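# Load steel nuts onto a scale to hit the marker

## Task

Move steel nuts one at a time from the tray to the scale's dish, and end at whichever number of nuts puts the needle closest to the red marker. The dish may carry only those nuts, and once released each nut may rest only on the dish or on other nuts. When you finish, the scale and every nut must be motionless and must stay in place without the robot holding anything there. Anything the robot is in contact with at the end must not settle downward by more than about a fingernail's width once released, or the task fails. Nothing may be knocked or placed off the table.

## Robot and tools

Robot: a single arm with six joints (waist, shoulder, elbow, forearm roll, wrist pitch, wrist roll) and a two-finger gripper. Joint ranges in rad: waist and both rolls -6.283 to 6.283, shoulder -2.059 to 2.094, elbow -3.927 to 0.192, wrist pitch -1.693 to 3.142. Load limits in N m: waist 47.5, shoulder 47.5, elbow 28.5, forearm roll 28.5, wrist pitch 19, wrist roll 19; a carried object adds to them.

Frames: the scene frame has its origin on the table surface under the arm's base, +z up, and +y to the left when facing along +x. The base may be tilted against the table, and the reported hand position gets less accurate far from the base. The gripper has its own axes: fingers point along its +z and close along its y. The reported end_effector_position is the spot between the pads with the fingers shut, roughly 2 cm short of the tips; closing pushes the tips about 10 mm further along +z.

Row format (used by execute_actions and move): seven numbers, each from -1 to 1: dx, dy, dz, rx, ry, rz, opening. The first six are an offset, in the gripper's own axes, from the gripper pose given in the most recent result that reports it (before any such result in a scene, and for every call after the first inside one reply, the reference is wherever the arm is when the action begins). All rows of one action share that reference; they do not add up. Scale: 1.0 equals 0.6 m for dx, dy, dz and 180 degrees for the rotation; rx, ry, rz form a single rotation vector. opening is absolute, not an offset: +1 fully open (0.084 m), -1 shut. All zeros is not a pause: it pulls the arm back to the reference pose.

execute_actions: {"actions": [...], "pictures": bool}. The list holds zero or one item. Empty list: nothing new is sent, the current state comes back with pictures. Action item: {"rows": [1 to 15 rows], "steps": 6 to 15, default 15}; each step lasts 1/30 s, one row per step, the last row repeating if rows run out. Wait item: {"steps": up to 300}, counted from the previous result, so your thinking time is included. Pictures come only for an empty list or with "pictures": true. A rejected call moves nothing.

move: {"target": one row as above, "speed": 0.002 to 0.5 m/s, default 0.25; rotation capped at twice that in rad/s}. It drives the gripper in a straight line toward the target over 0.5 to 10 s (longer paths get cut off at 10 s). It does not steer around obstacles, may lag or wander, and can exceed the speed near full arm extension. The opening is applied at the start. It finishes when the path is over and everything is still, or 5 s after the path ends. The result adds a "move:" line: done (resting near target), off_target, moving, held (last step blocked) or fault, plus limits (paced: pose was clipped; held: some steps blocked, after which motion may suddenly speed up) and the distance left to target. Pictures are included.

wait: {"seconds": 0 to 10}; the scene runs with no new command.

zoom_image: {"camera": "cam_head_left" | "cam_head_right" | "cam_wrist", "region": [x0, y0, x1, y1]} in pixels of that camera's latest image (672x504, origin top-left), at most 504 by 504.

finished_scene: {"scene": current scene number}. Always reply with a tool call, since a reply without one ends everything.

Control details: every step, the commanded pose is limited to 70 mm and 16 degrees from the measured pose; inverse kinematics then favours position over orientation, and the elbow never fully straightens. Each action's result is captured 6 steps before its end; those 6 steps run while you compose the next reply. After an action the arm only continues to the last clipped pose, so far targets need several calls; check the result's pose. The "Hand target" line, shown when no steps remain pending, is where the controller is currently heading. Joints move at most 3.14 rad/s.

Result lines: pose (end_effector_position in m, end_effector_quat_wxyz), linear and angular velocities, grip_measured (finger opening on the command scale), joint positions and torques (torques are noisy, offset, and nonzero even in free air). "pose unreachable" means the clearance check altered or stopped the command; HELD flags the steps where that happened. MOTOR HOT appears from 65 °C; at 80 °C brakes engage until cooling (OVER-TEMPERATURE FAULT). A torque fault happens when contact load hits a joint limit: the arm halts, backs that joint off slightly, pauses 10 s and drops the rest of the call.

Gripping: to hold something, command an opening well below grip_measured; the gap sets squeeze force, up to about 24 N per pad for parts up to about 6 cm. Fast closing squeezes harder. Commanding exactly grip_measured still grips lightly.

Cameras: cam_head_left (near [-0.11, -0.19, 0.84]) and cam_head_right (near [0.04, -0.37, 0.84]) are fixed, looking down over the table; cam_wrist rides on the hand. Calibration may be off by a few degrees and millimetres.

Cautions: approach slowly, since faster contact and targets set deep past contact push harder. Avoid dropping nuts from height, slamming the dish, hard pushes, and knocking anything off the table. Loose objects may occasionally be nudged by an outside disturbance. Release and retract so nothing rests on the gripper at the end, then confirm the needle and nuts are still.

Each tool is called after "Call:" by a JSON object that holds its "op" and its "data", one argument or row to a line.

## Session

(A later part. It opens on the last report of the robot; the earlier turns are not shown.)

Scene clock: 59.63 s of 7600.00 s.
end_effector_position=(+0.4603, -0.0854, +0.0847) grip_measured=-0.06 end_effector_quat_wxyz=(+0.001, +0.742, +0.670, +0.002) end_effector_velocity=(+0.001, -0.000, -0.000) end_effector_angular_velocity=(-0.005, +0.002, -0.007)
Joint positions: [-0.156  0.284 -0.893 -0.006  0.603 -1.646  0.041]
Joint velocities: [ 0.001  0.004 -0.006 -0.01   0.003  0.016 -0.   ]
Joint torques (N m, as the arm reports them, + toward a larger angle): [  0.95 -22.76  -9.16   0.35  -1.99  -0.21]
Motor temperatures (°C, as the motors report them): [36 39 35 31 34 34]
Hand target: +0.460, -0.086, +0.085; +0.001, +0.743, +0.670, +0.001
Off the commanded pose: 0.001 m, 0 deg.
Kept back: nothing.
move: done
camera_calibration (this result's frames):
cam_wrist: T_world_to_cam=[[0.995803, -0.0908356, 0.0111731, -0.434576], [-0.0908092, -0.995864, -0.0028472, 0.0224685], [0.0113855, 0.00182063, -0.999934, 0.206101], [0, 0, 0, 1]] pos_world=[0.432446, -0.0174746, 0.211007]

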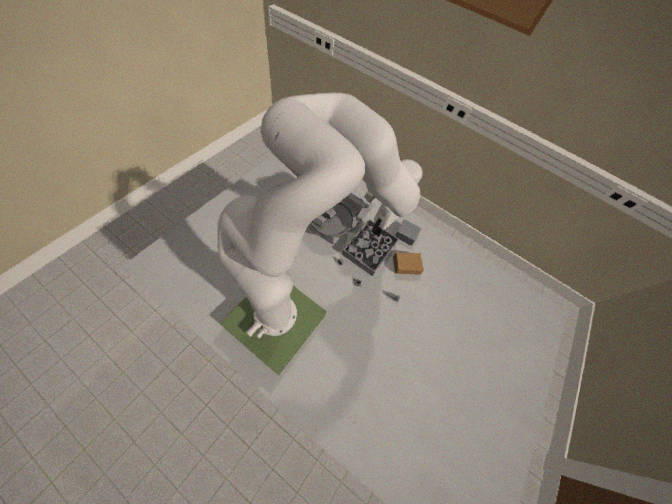

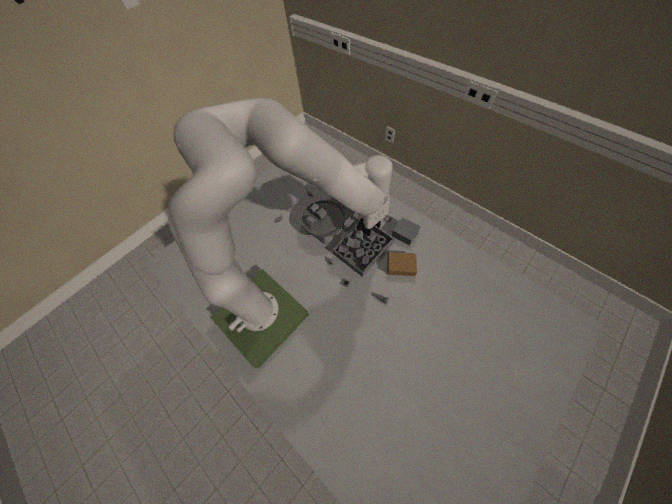

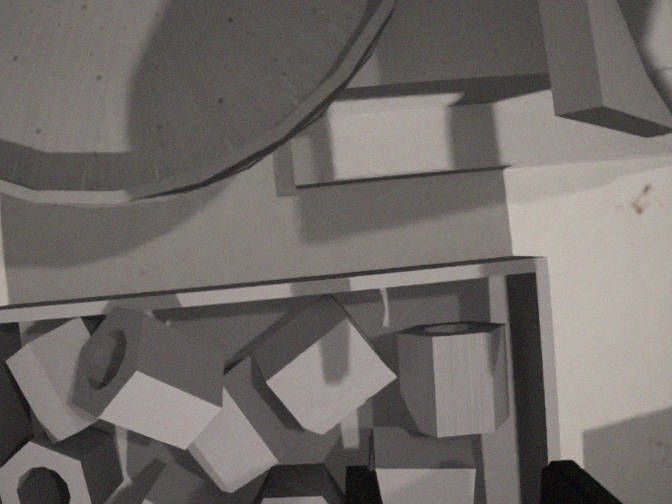

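Call:
{"op": "move", "data": {
  "target": [-0.0045, -0.004, 0.04, 0, 0, 0, -0.15],
  "speed": 0.08
}}

Scene clock: 61.10 s of 7600.00 s.
end_effector_position=(+0.4579, -0.0878, +0.0611) grip_measured=-0.16 end_effector_quat_wxyz=(+0.001, +0.742, +0.670, +0.002) end_effector_velocity=(+0.000, -0.000, -0.002) end_effector_angular_velocity=(-0.000, -0.000, -0.000)
Joint positions: [-0.162  0.338 -0.883 -0.006  0.539 -1.652  0.037]
Joint velocities: [-0.001  0.005 -0.    -0.001 -0.005  0.    -0.   ]
Joint torques (N m, as the arm reports them, + toward a larger angle): [  1.06 -23.02  -8.97   0.5   -1.99   0.02]
Motor temperatures (°C, as the motors report them): [36 39 35 31 34 34]
Hand target: +0.458, -0.088, +0.061; +0.001, +0.742, +0.670, +0.002
Off the commanded pose: 0.000 m, 0 deg.
Kept back: nothing.
move: done
camera_calibration (this result's frames):
cam_wrist: T_world_to_cam=[[0.995806, -0.0907576, 0.0115776, -0.432148], [-0.0907294, -0.995871, -0.00293539, 0.0198264], [0.0117962, 0.00187265, -0.999929, 0.182319], [0, 0, 0, 1]] pos_world=[0.429984, -0.0198175, 0.187368]

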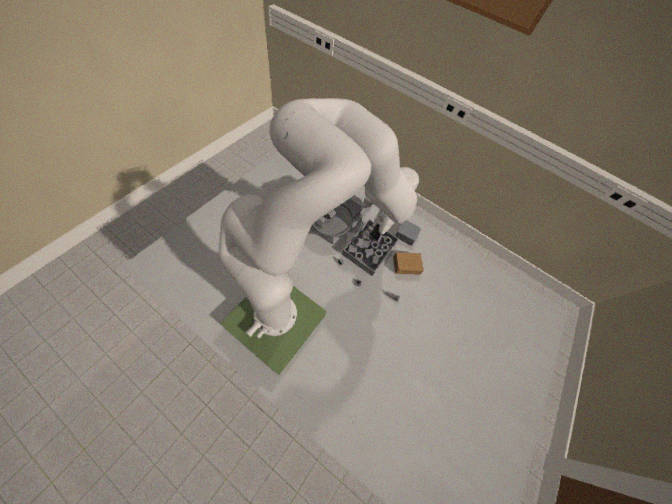

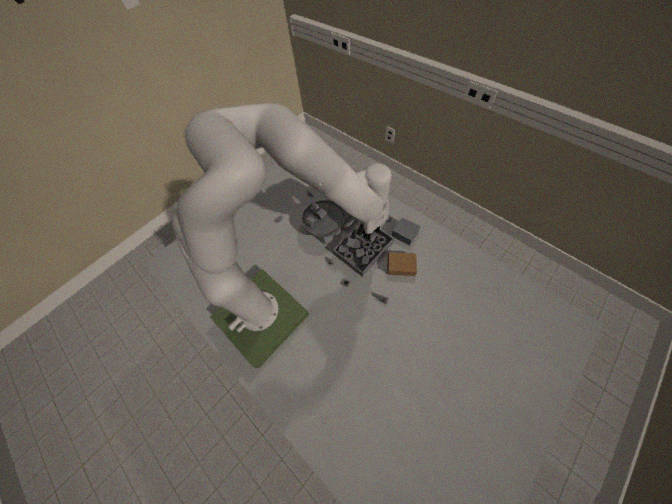

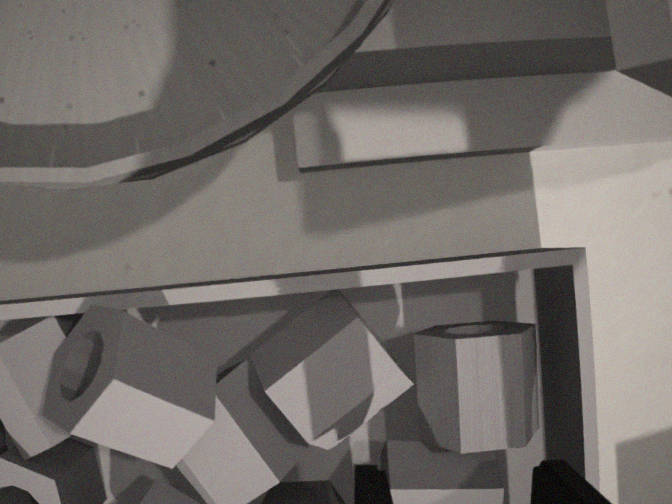

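Call:
{"op": "execute_actions", "data": {
  "actions": []
}}

Scene clock: 61.70 s of 7600.00 s.
end_effector_position=(+0.4577, -0.0878, +0.0607) grip_measured=-0.16 end_effector_quat_wxyz=(+0.001, +0.742, +0.670, +0.002) end_effector_velocity=(+0.000, -0.000, -0.000) end_effector_angular_velocity=(-0.001, +0.001, +0.002)
Joint positions: [-0.162  0.339 -0.883 -0.006  0.538 -1.652  0.037]
Joint velocities: [ 0.     0.001 -0.001 -0.002  0.001 -0.     0.   ]
Joint torques (N m, as the arm reports them, + toward a larger angle): [  0.87 -23.25  -9.02   0.7   -1.88  -0.04]
Motor temperatures (°C, as the motors report them): [36 39 35 31 34 34]
Hand target: +0.458, -0.088, +0.061; +0.001, +0.742, +0.670, +0.002
Off the commanded pose: 0.000 m, 0 deg.
Kept back: nothing.
Steps of this call (steps 1 to 18: nothing new was sent). Readings (end_effector_position):
1: (+0.4579, -0.0878, +0.0610)
2: (+0.4579, -0.0878, +0.0610)
4: (+0.4578, -0.0878, +0.0609)
8: (+0.4578, -0.0878, +0.0608)
18: the state above
camera_calibration (this result's frames):
cam_wrist: T_world_to_cam=[[0.99581, -0.0907607, 0.011196, -0.431963], [-0.0907327, -0.995871, -0.00298464, 0.0198179], [0.0114206, 0.00195629, -0.999933, 0.182147], [0, 0, 0, 1]] pos_world=[0.429871, -0.0198255, 0.18703]

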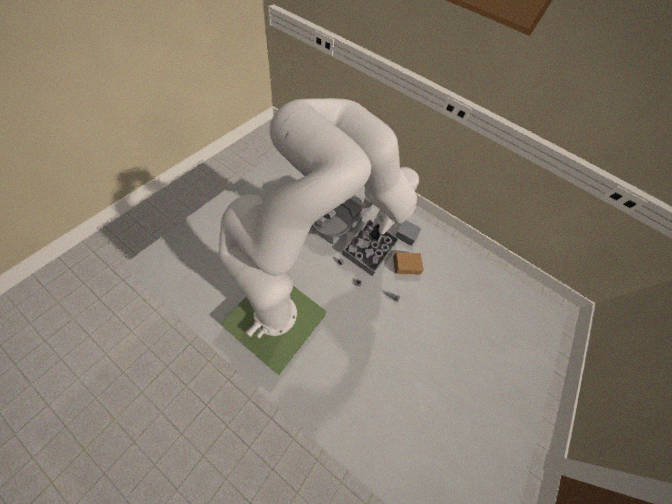

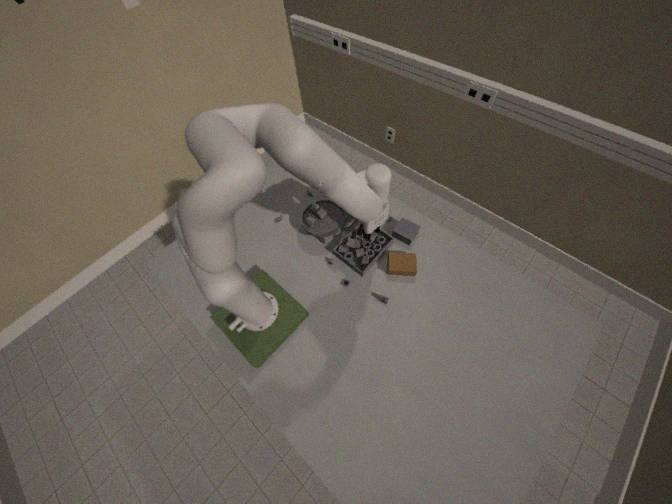

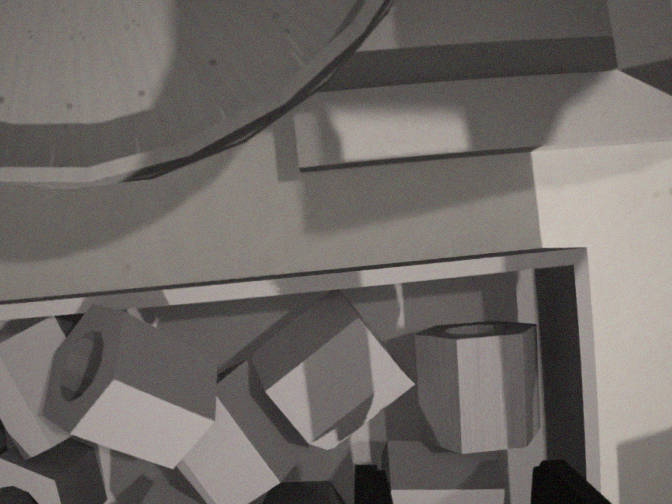

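Call:
{"op": "move", "data": {
  "target": [-0.003, -0.003, 0.030, 0, 0, 0, -0.15],
  "speed": 0.03
}}

Scene clock: 62.93 s of 7600.00 s.
end_effector_position=(+0.4542, -0.0891, +0.0415) grip_measured=-0.16 end_effector_quat_wxyz=(-0.001, +0.742, +0.670, +0.000) end_effector_velocity=(+0.008, -0.002, +0.006) end_effector_angular_velocity=(-0.004, -0.019, +0.001)
Joint positions: [-0.166  0.384 -0.877 -0.006  0.491 -1.656  0.037]
Joint velocities: [-0.001 -0.005 -0.011 -0.002 -0.004 -0.001  0.   ]
Joint torques (N m, as the arm reports them, + toward a larger angle): [  0.66 -23.05  -8.41   0.59  -1.73   0.02]
Motor temperatures (°C, as the motors report them): [36 39 35 31 34 34]
Hand target: +0.456, -0.089, +0.043; +0.001, +0.742, +0.670, +0.002
Off the commanded pose: 0.002 m, 0 deg.
Kept back: nothing.
move: done
camera_calibration (this result's frames):
cam_wrist: T_world_to_cam=[[0.995837, -0.0908915, 0.00693806, -0.42821], [-0.090869, -0.995857, -0.00350346, 0.0182238], [0.00722775, 0.00285842, -0.99997, 0.164933], [0, 0, 0, 1]] pos_world=[0.426891, -0.0212438, 0.167963]

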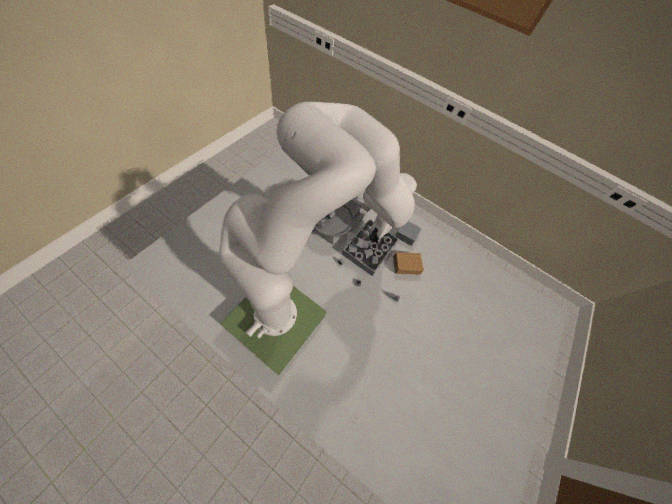

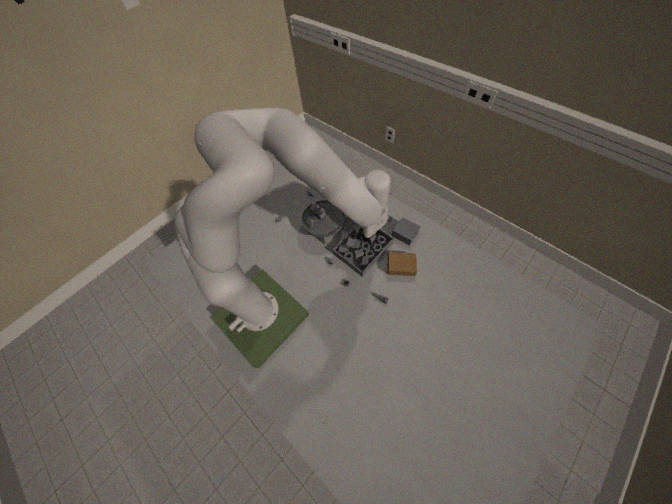

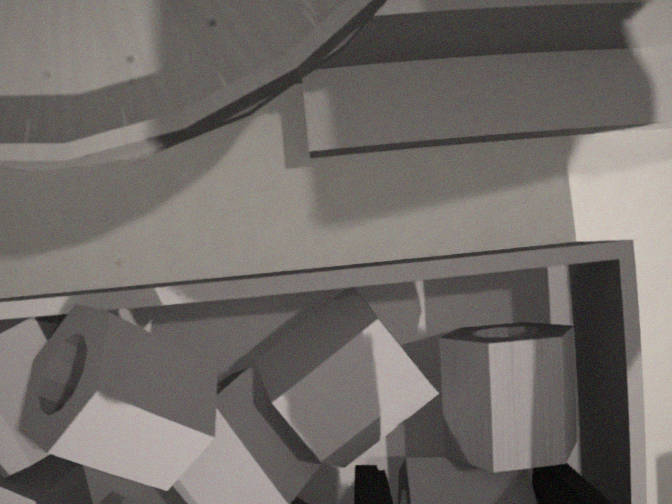

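Descended freely. Go a bit lower and close.

Call:
{"op": "move", "data": {
  "target": [0, 0.003, 0.004, 0, 0, 0, -0.7],
  "speed": 0.02
}}

Scene clock: 63.87 s of 7600.00 s.
end_effector_position=(+0.4566, -0.0894, +0.0399) grip_measured=-0.33 end_effector_quat_wxyz=(-0.000, +0.742, +0.670, +0.001) end_effector_velocity=(-0.001, +0.000, -0.004) end_effector_angular_velocity=(+0.001, +0.008, +0.001)
Joint positions: [-0.166  0.393 -0.885 -0.006  0.488 -1.655  0.03 ]
Joint velocities: [ 0.     0.011 -0.004 -0.001  0.001  0.    -0.   ]
Joint torques (N m, as the arm reports them, + toward a larger angle): [  1.46 -15.5   -6.94   0.67  -3.59   0.01]
Motor temperatures (°C, as the motors report them): [36 39 35 31 34 34]
Hand target: +0.456, -0.089, +0.039; -0.001, +0.742, +0.670, +0.000
Off the commanded pose: 0.001 m, 0 deg.
Kept back: nothing.
move: done
camera_calibration (this result's frames):
cam_wrist: T_world_to_cam=[[0.995814, -0.0909724, 0.00889777, -0.430721], [-0.0909463, -0.99585, -0.0032994, 0.0181096], [0.009161, 0.00247637, -0.999955, 0.162468], [0, 0, 0, 1]] pos_world=[0.429077, -0.0215516, 0.166352]

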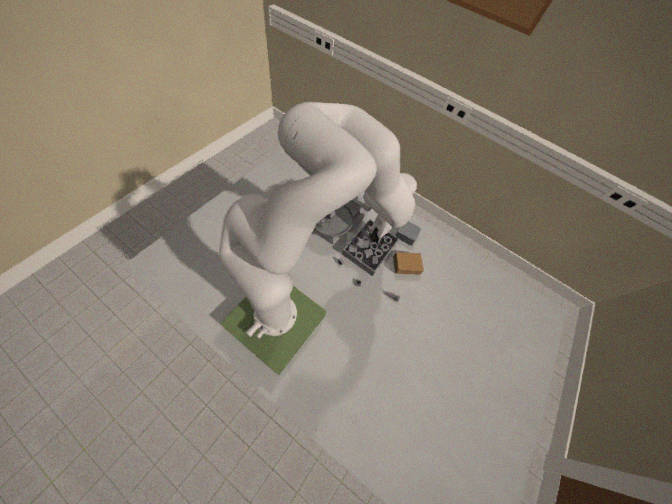

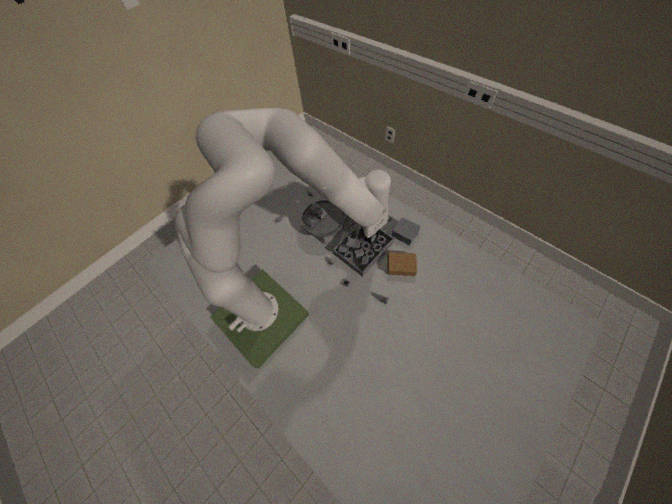

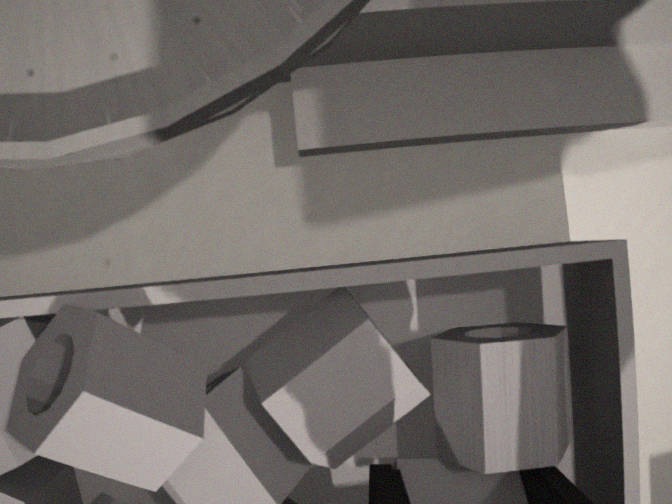

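Call:
{"op": "move", "data": {
  "target": [0, 0, -0.13, 0, 0, -0.033, -0.7],
  "speed": 0.12
}}

Scene clock: 65.20 s of 7600.00 s.
end_effector_position=(+0.4562, -0.0897, +0.1172) grip_measured=-0.33 end_effector_quat_wxyz=(-0.001, +0.707, +0.707, +0.001) end_effector_velocity=(+0.001, -0.000, +0.004) end_effector_angular_velocity=(-0.001, -0.003, +0.003)
Joint positions: [-0.166  0.202 -0.896 -0.005  0.692 -1.759  0.03 ]
Joint velocities: [-0.    -0.006 -0.004  0.     0.007 -0.004  0.   ]
Joint torques (N m, as the arm reports them, + toward a larger angle): [  0.83 -22.69 -10.17   0.42  -2.15   0.06]
Motor temperatures (°C, as the motors report them): [36 39 35 31 34 34]
Hand target: +0.456, -0.090, +0.118; -0.000, +0.707, +0.707, +0.001
Off the commanded pose: 0.001 m, 0 deg.
Kept back: nothing.
move: done
camera_calibration (this result's frames):
cam_wrist: T_world_to_cam=[[0.999896, 0.0120256, 0.00801441, -0.423479], [0.0120502, -0.999923, -0.00303128, -0.0293181], [0.00797734, 0.00312754, -0.999963, 0.240328], [0, 0, 0, 1]] pos_world=[0.421871, -0.0249749, 0.243625]

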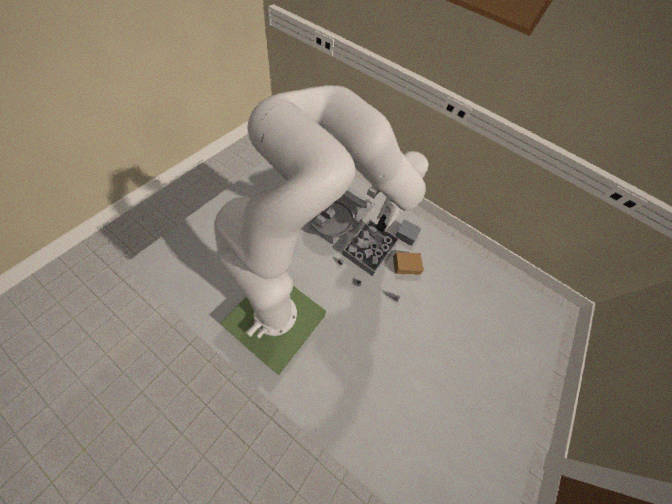

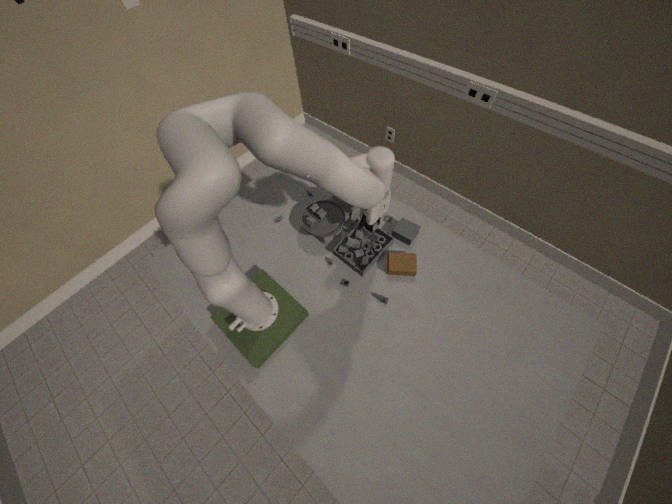

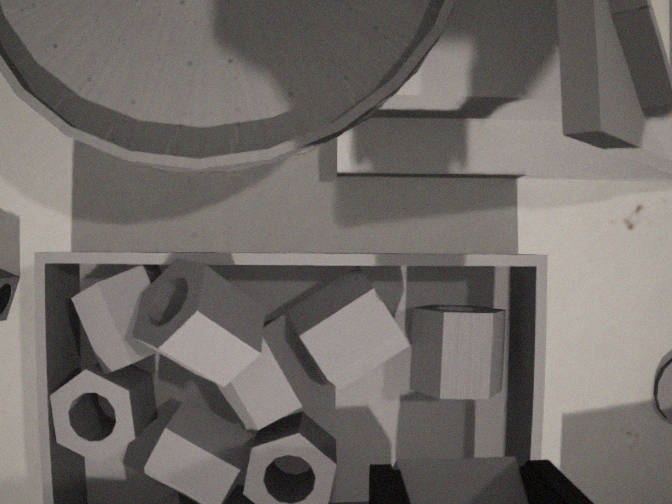

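Call:
{"op": "move", "data": {
  "target": [0.2445, -0.112, 0.0, 0, 0, 0, -0.7],
  "speed": 0.2
}}

Scene clock: 66.90 s of 7600.00 s.
end_effector_position=(+0.3896, +0.0565, +0.1174) grip_measured=-0.33 end_effector_quat_wxyz=(-0.000, +0.707, +0.707, +0.000) end_effector_velocity=(-0.001, +0.002, -0.000) end_effector_angular_velocity=(-0.002, +0.001, +0.001)
Joint positions: [ 0.173 -0.003 -0.628 -0.008  0.629 -1.417  0.03 ]
Joint velocities: [ 0.007 -0.001  0.002 -0.003  0.     0.008 -0.   ]
Joint torques (N m, as the arm reports them, + toward a larger angle): [  0.69 -18.37  -9.79   0.43  -2.19  -0.08]
Motor temperatures (°C, as the motors report them): [36 39 35 31 34 34]
Hand target: +0.389, +0.057, +0.117; -0.000, +0.707, +0.707, +0.000
Off the commanded pose: 0.001 m, 0 deg.
Kept back: nothing.
move: done
camera_calibration (this result's frames):
cam_wrist: T_world_to_cam=[[0.999896, 0.0117618, 0.00839176, -0.358711], [0.0117798, -0.999928, -0.00209873, 0.117694], [0.00836648, 0.00219737, -0.999963, 0.240547], [0, 0, 0, 1]] pos_world=[0.355275, 0.121376, 0.243795]

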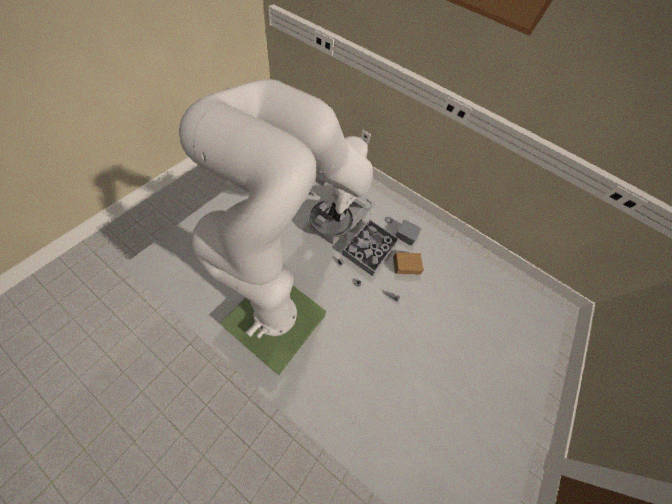

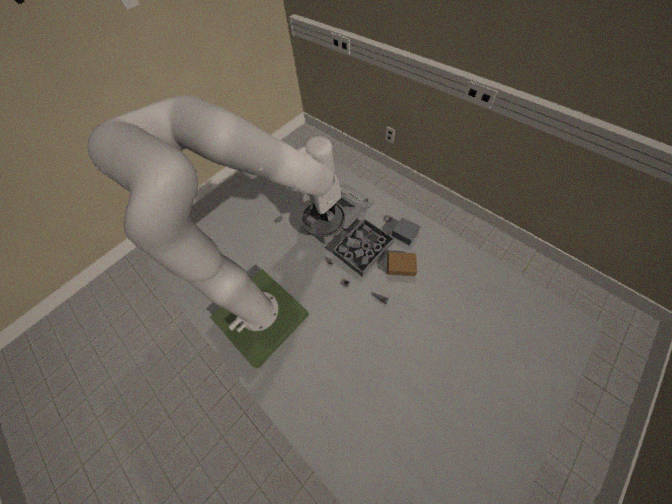

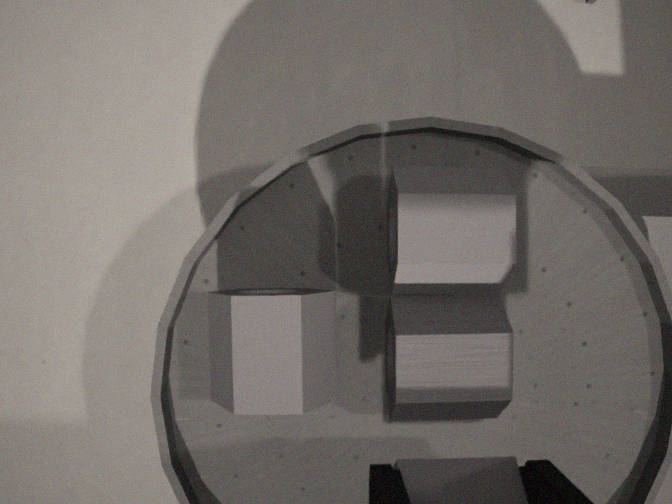

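Call:
{"op": "move", "data": {
  "target": [0.003, 0, 0.0345, 0, 0, 0, -0.7],
  "speed": 0.03
}}

Scene clock: 68.13 s of 7600.00 s.
end_effector_position=(+0.3897, +0.0584, +0.0972) grip_measured=-0.33 end_effector_quat_wxyz=(-0.000, +0.707, +0.707, +0.001) end_effector_velocity=(+0.001, +0.000, -0.001) end_effector_angular_velocity=(+0.000, -0.003, +0.001)
Joint positions: [ 0.178  0.054 -0.619 -0.009  0.563 -1.412  0.03 ]
Joint velocities: [ 0.001  0.004  0.001 -0.    -0.008 -0.     0.   ]
Joint torques (N m, as the arm reports them, + toward a larger angle): [  0.99 -17.91  -9.01   0.39  -2.17  -0.13]
Motor temperatures (°C, as the motors report them): [36 39 35 31 34 34]
Hand target: +0.390, +0.058, +0.097; -0.000, +0.707, +0.707, +0.000
Off the commanded pose: 0.000 m, 0 deg.
Kept back: nothing.
move: done
camera_calibration (this result's frames):
cam_wrist: T_world_to_cam=[[0.999892, 0.011822, 0.00873572, -0.358726], [0.011842, -0.999927, -0.0022484, 0.119507], [0.0087085, 0.00235161, -0.999959, 0.220109], [0, 0, 0, 1]] pos_world=[0.355355, 0.123222, 0.223502]

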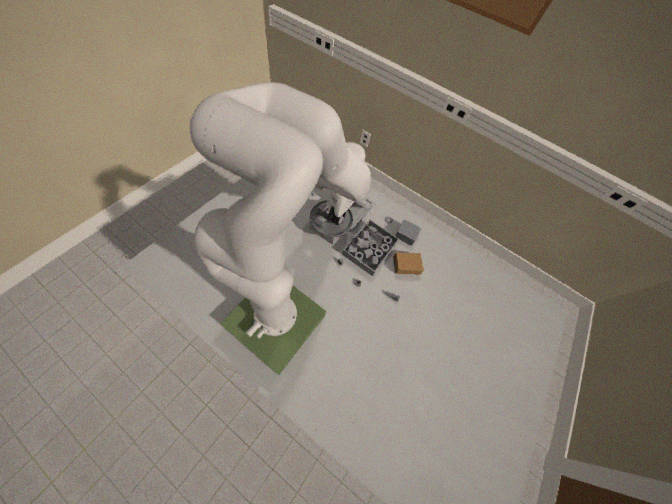

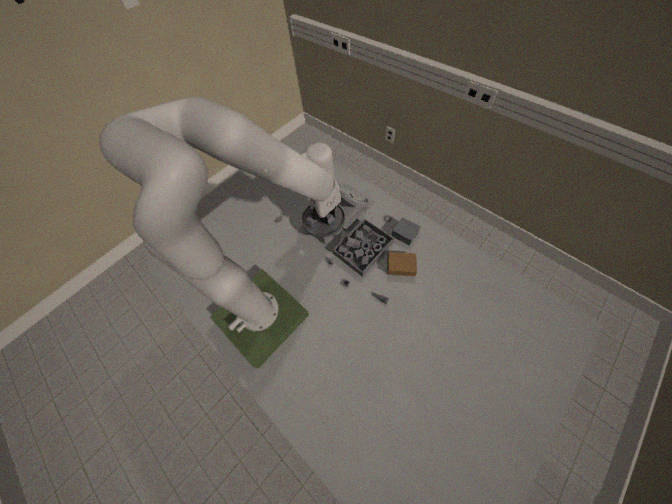

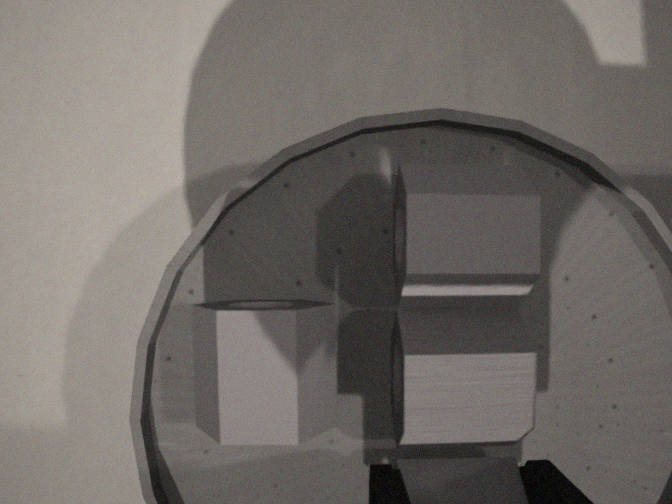

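Call:
{"op": "execute_actions", "data": {
  "actions": [
    {"rows": [[0,0,0,0,0,0,0.0],[0,0,0,0,0,0,0.0],[0,0,0,0,0,0,0.0],[0,0,0,0,0,0,0.0],[0,0,0,0,0,0,0.0],[0,0,0,0,0,0,0.0],[0,0,0,0,0,0,0.0],[0,0,0,0,0,0,0.0],[0,0,-0.004,0,0,0,0.0],[0,0,-0.012,0,0,0,0.0],[0,0,-0.022,0,0,0,0.0],[0,0,-0.034,0,0,0,0.0],[0,0,-0.046,0,0,0,0.0],[0,0,-0.055,0,0,0,0.0],[0,0,-0.06,0,0,0,0.0]], "steps": 15}
  ]
}}

Scene clock: 68.73 s of 7600.00 s.
end_effector_position=(+0.3898, +0.0584, +0.0972) grip_measured=-0.01 end_effector_quat_wxyz=(-0.000, +0.707, +0.707, +0.001) end_effector_velocity=(-0.002, -0.001, +0.004) end_effector_angular_velocity=(-0.001, +0.009, -0.001)
Joint positions: [ 0.178  0.054 -0.619 -0.009  0.563 -1.412  0.043]
Joint velocities: [-0.    -0.014 -0.001  0.001  0.024 -0.     0.002]
Joint torques (N m, as the arm reports them, + toward a larger angle): [  0.69 -18.75  -8.94   0.1   -2.1    0.04]
Motor temperatures (°C, as the motors report them): [36 39 35 31 34 34]
Steps of this call (steps 1 to 9: nothing new was sent; steps 10 to 18: the first 9 steps of this action). Readings (end_effector_position):
10: (+0.3897, +0.0584, +0.0969)
11: (+0.3897, +0.0584, +0.0969)
13: (+0.3898, +0.0584, +0.0970)
17: (+0.3898, +0.0584, +0.0972)
18: the state above

Call:
{"op": "move", "data": {
  "target": [-0.1948, 0.1328, 0.02, 0, 0, -0.5, -0.15],
  "speed": 0.4
}}

Scene clock: 71.93 s of 7600.00 s.
end_effector_position=(+0.4690, -0.0583, +0.0851) grip_measured=-0.16 end_effector_quat_wxyz=(+0.000, +0.000, +1.000, +0.001) end_effector_velocity=(-0.000, -0.000, -0.000) end_effector_angular_velocity=(+0.005, +0.003, +0.007)
Joint positions: [-0.096  0.297 -0.914 -0.007  0.615 -3.258  0.037]
Joint velocities: [-0.002  0.001 -0.002  0.009  0.004 -0.016  0.   ]
Joint torques (N m, as the arm reports them, + toward a larger angle): [  0.8  -23.01  -9.4    0.52  -2.1   -0.09]
Motor temperatures (°C, as the motors report them): [36 39 35 31 34 34]
Hand target: +0.469, -0.058, +0.085; +0.000, -0.000, +1.000, +0.001
Off your previous action's commanded pose: 0.021 m, 0 deg at its last step (step 6 of this call).
Off the commanded pose: 0.000 m, 0 deg.
Kept back: nothing.
move: done
camera_calibration (this result's frames):
cam_wrist: T_world_to_cam=[[-0.011198, 0.999892, 0.00948959, 0.0952314], [0.999937, 0.0112062, -0.000817237, -0.402738], [-0.000923491, 0.00947984, -0.999955, 0.212564], [0, 0, 0, 1]] pos_world=[0.403975, -0.0927231, 0.211321]

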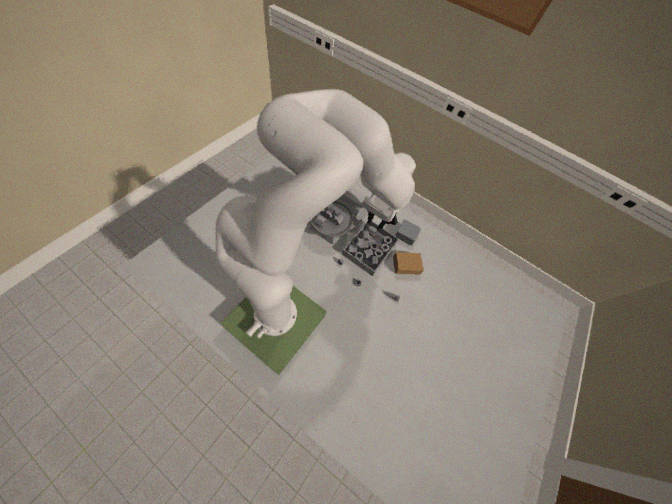

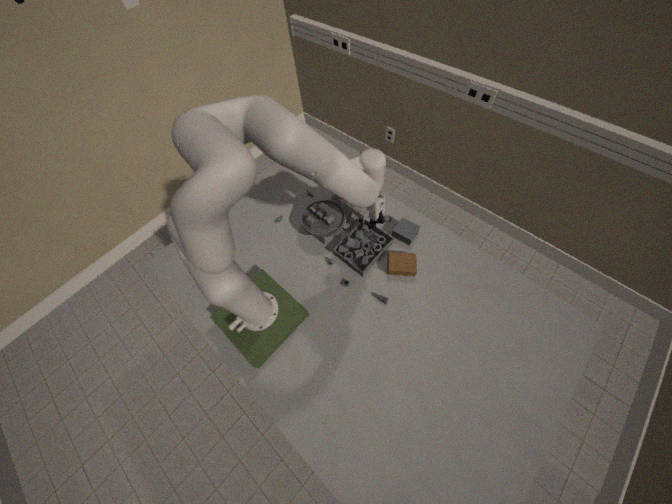

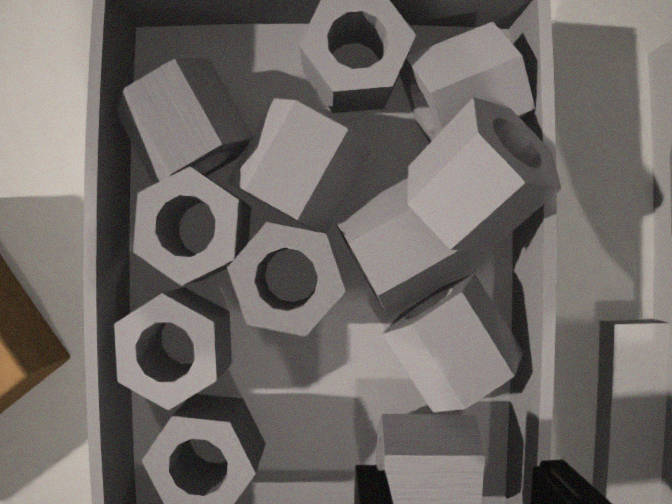

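Call:
{"op": "move", "data": {
  "target": [0, -0.0035, 0.0735, 0, 0, 0, -0.15],
  "speed": 0.05
}}

Scene clock: 73.57 s of 7600.00 s.
end_effector_position=(+0.4692, -0.0602, +0.0413) grip_measured=-0.16 end_effector_quat_wxyz=(+0.000, +0.000, +1.000, +0.001) end_effector_velocity=(+0.001, +0.000, -0.001) end_effector_angular_velocity=(-0.001, -0.002, +0.003)
Joint positions: [-0.1    0.408 -0.916 -0.007  0.504 -3.262  0.037]
Joint velocities: [ 0.001  0.003 -0.001 -0.002 -0.005 -0.     0.   ]
Joint torques (N m, as the arm reports them, + toward a larger angle): [  0.9  -24.13  -8.5    0.35  -1.82  -0.01]
Motor temperatures (°C, as the motors report them): [36 39 35 31 34 34]
Hand target: +0.469, -0.060, +0.041; +0.000, +0.000, +1.000, +0.001
Off the commanded pose: 0.000 m, 0 deg.
Kept back: nothing.
move: done
camera_calibration (this result's frames):
cam_wrist: T_world_to_cam=[[-0.011366, 0.999889, 0.00966803, 0.0976311], [0.999935, 0.0113713, -0.000495803, -0.402913], [-0.000605686, 0.00966177, -0.999953, 0.16866], [0, 0, 0, 1]] pos_world=[0.404099, -0.0946681, 0.167509]

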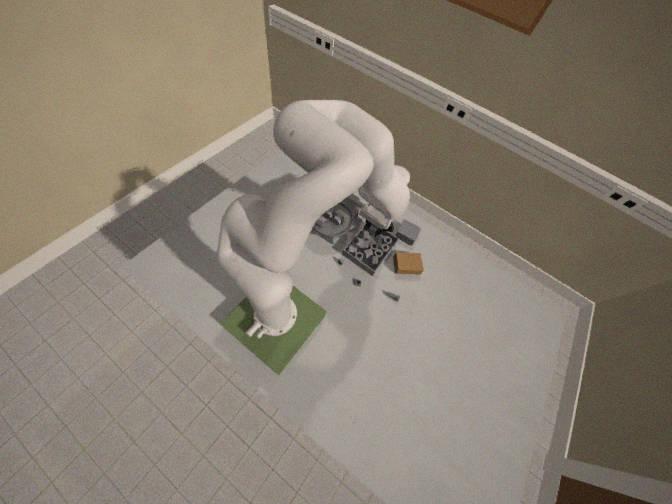

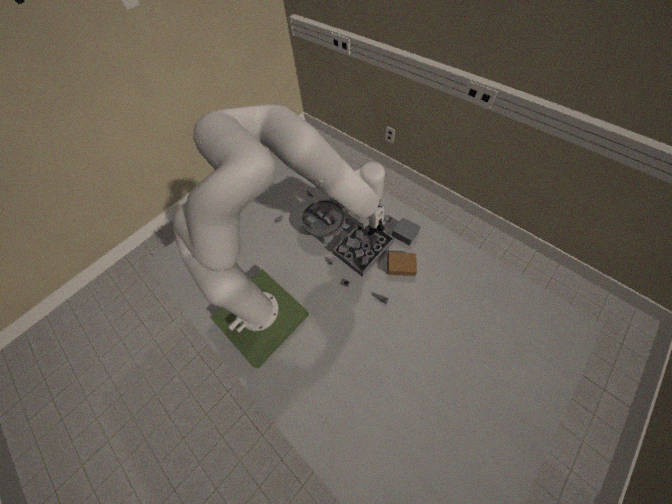

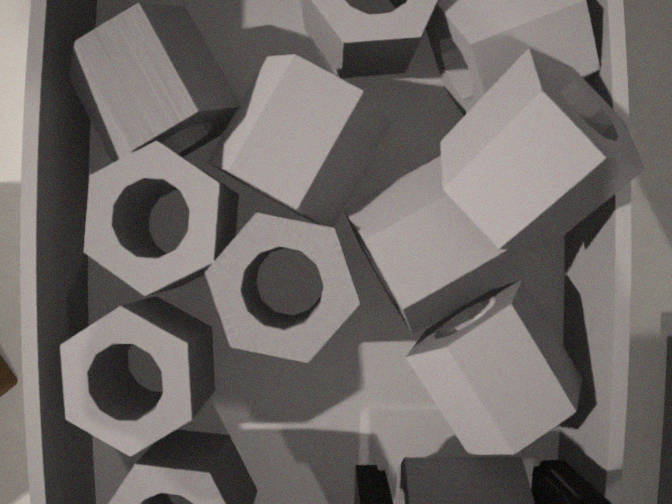

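Call:
{"op": "execute_actions", "data": {
  "actions": [
    {"rows": [[0,0,0,0,0,0,-0.3],[0,0,0,0,0,0,-0.4],[0,0,0,0,0,0,-0.5],[0,0,0,0,0,0,-0.6],[0,0,0,0,0,0,-0.7]], "steps": 13}
  ]
}}

Call:
{"op": "move", "data": {
  "target": [0, 0, -0.165, 0, 0, 0, -0.7],
  "speed": 0.15
}}

Scene clock: 73.97 s of 7600.00 s.
end_effector_position=(+0.4691, -0.0602, +0.0412) grip_measured=-0.33 end_effector_quat_wxyz=(+0.000, +0.000, +1.000, +0.001) end_effector_velocity=(-0.001, -0.001, -0.001) end_effector_angular_velocity=(-0.000, +0.001, -0.001)
Joint positions: [-0.1    0.409 -0.916 -0.007  0.504 -3.262  0.029]
Joint velocities: [-0.002  0.001  0.001 -0.001 -0.     0.    -0.   ]
Joint torques (N m, as the arm reports them, + toward a larger angle): [  1.09 -24.12  -8.67   0.48  -1.85  -0.06]
Motor temperatures (°C, as the motors report them): [36 39 35 31 34 34]
Steps of this call (steps 1 to 5: nothing new was sent; steps 6 to 12: the first 7 steps of this action). Readings (end_effector_position):
6: (+0.4691, -0.0602, +0.0411)
7: (+0.4691, -0.0602, +0.0411)
9: (+0.4691, -0.0602, +0.0412)
12: the state above

Scene clock: 75.33 s of 7600.00 s.
end_effector_position=(+0.4686, -0.0606, +0.1394) grip_measured=-0.33 end_effector_quat_wxyz=(-0.000, +0.000, +1.000, +0.001) end_effector_velocity=(+0.001, +0.000, +0.004) end_effector_angular_velocity=(-0.000, -0.003, +0.001)
Joint positions: [-0.1    0.179 -0.941 -0.006  0.761 -3.263  0.029]
Joint velocities: [ 0.001 -0.008 -0.004  0.     0.008 -0.     0.   ]
Joint torques (N m, as the arm reports them, + toward a larger angle): [  0.72 -23.09 -10.58   0.36  -2.22  -0.06]
Motor temperatures (°C, as the motors report them): [36 39 35 31 34 34]
Hand target: +0.469, -0.061, +0.140; +0.000, +0.000, +1.000, +0.001
Off your previous action's commanded pose: 0.000 m, 0 deg at its last step (step 6 of this call).
Off the commanded pose: 0.001 m, 0 deg.
Kept back: nothing.
move: done
camera_calibration (this result's frames):
cam_wrist: T_world_to_cam=[[-0.0110162, 0.999895, 0.00941481, 0.0968842], [0.999937, 0.0110347, -0.00191652, -0.402124], [-0.0020202, 0.00939311, -0.999954, 0.267443], [0, 0, 0, 1]] pos_world=[0.403707, -0.0949489, 0.265748]

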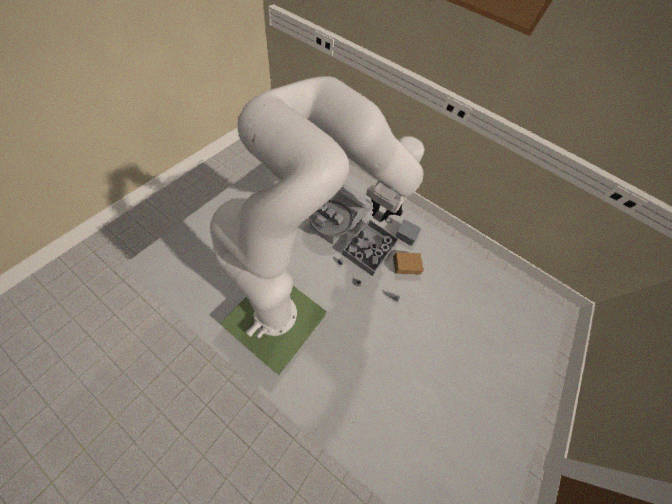

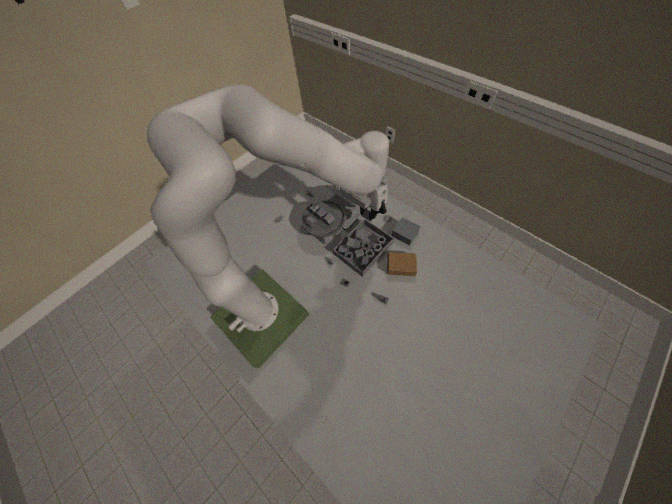

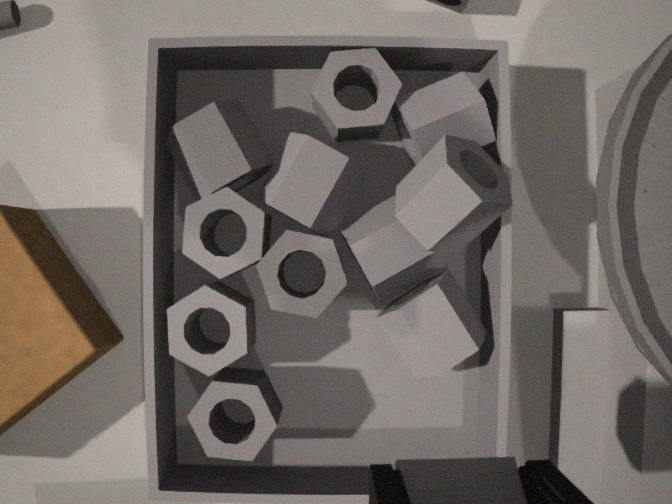

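Call:
{"op": "move", "data": {
  "target": [0.0755, 0.2777, 0.012, 0, 0, 0, -0.7],
  "speed": 0.25
}}

Scene clock: 77.17 s of 7600.00 s.
end_effector_position=(+0.4241, +0.1055, +0.1326) grip_measured=-0.33 end_effector_quat_wxyz=(-0.000, +0.000, +1.000, +0.000) end_effector_velocity=(-0.001, +0.002, -0.001) end_effector_angular_velocity=(-0.002, +0.002, +0.002)
Joint positions: [ 0.274  0.092 -0.8   -0.009  0.708 -2.887  0.029]
Joint velocities: [ 0.006  0.002  0.    -0.003  0.     0.006  0.   ]
Joint torques (N m, as the arm reports them, + toward a larger angle): [  0.9  -20.43 -10.47   0.28  -2.01  -0.01]
Motor temperatures (°C, as the motors report them): [36 39 35 31 34 34]
Hand target: +0.424, +0.106, +0.133; -0.000, +0.000, +1.000, +0.000
Off the commanded pose: 0.001 m, 0 deg.
Kept back: nothing.
move: done
camera_calibration (this result's frames):
cam_wrist: T_world_to_cam=[[-0.0106473, 0.999908, 0.00834982, -0.0696307], [0.999942, 0.0106589, -0.00134, -0.359565], [-0.00142887, 0.00833507, -0.999964, 0.258789], [0, 0, 0, 1]] pos_world=[0.359173, 0.0712999, 0.258879]

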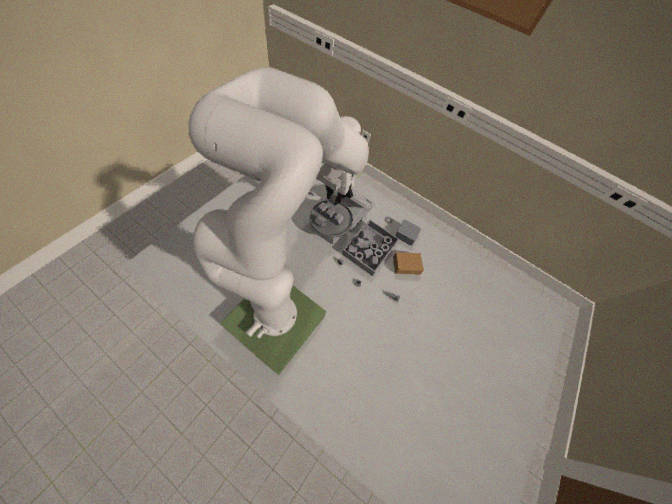

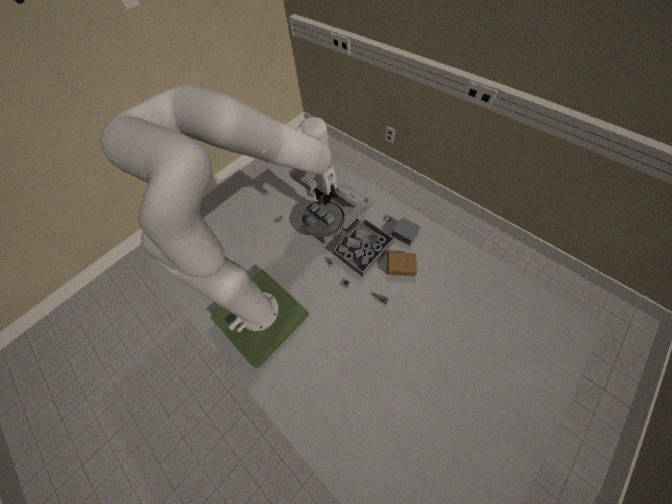

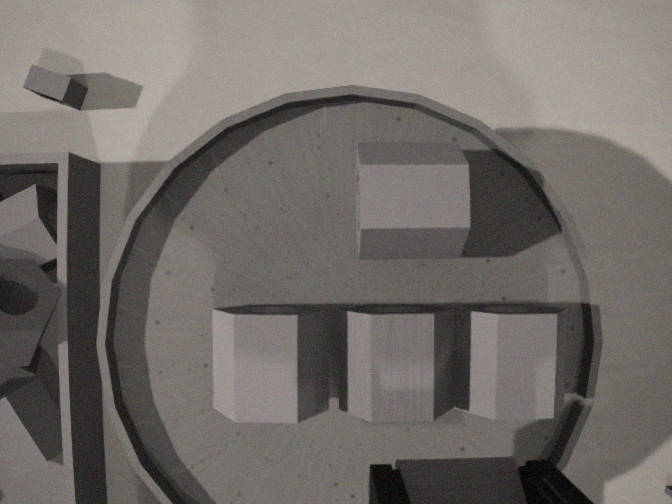

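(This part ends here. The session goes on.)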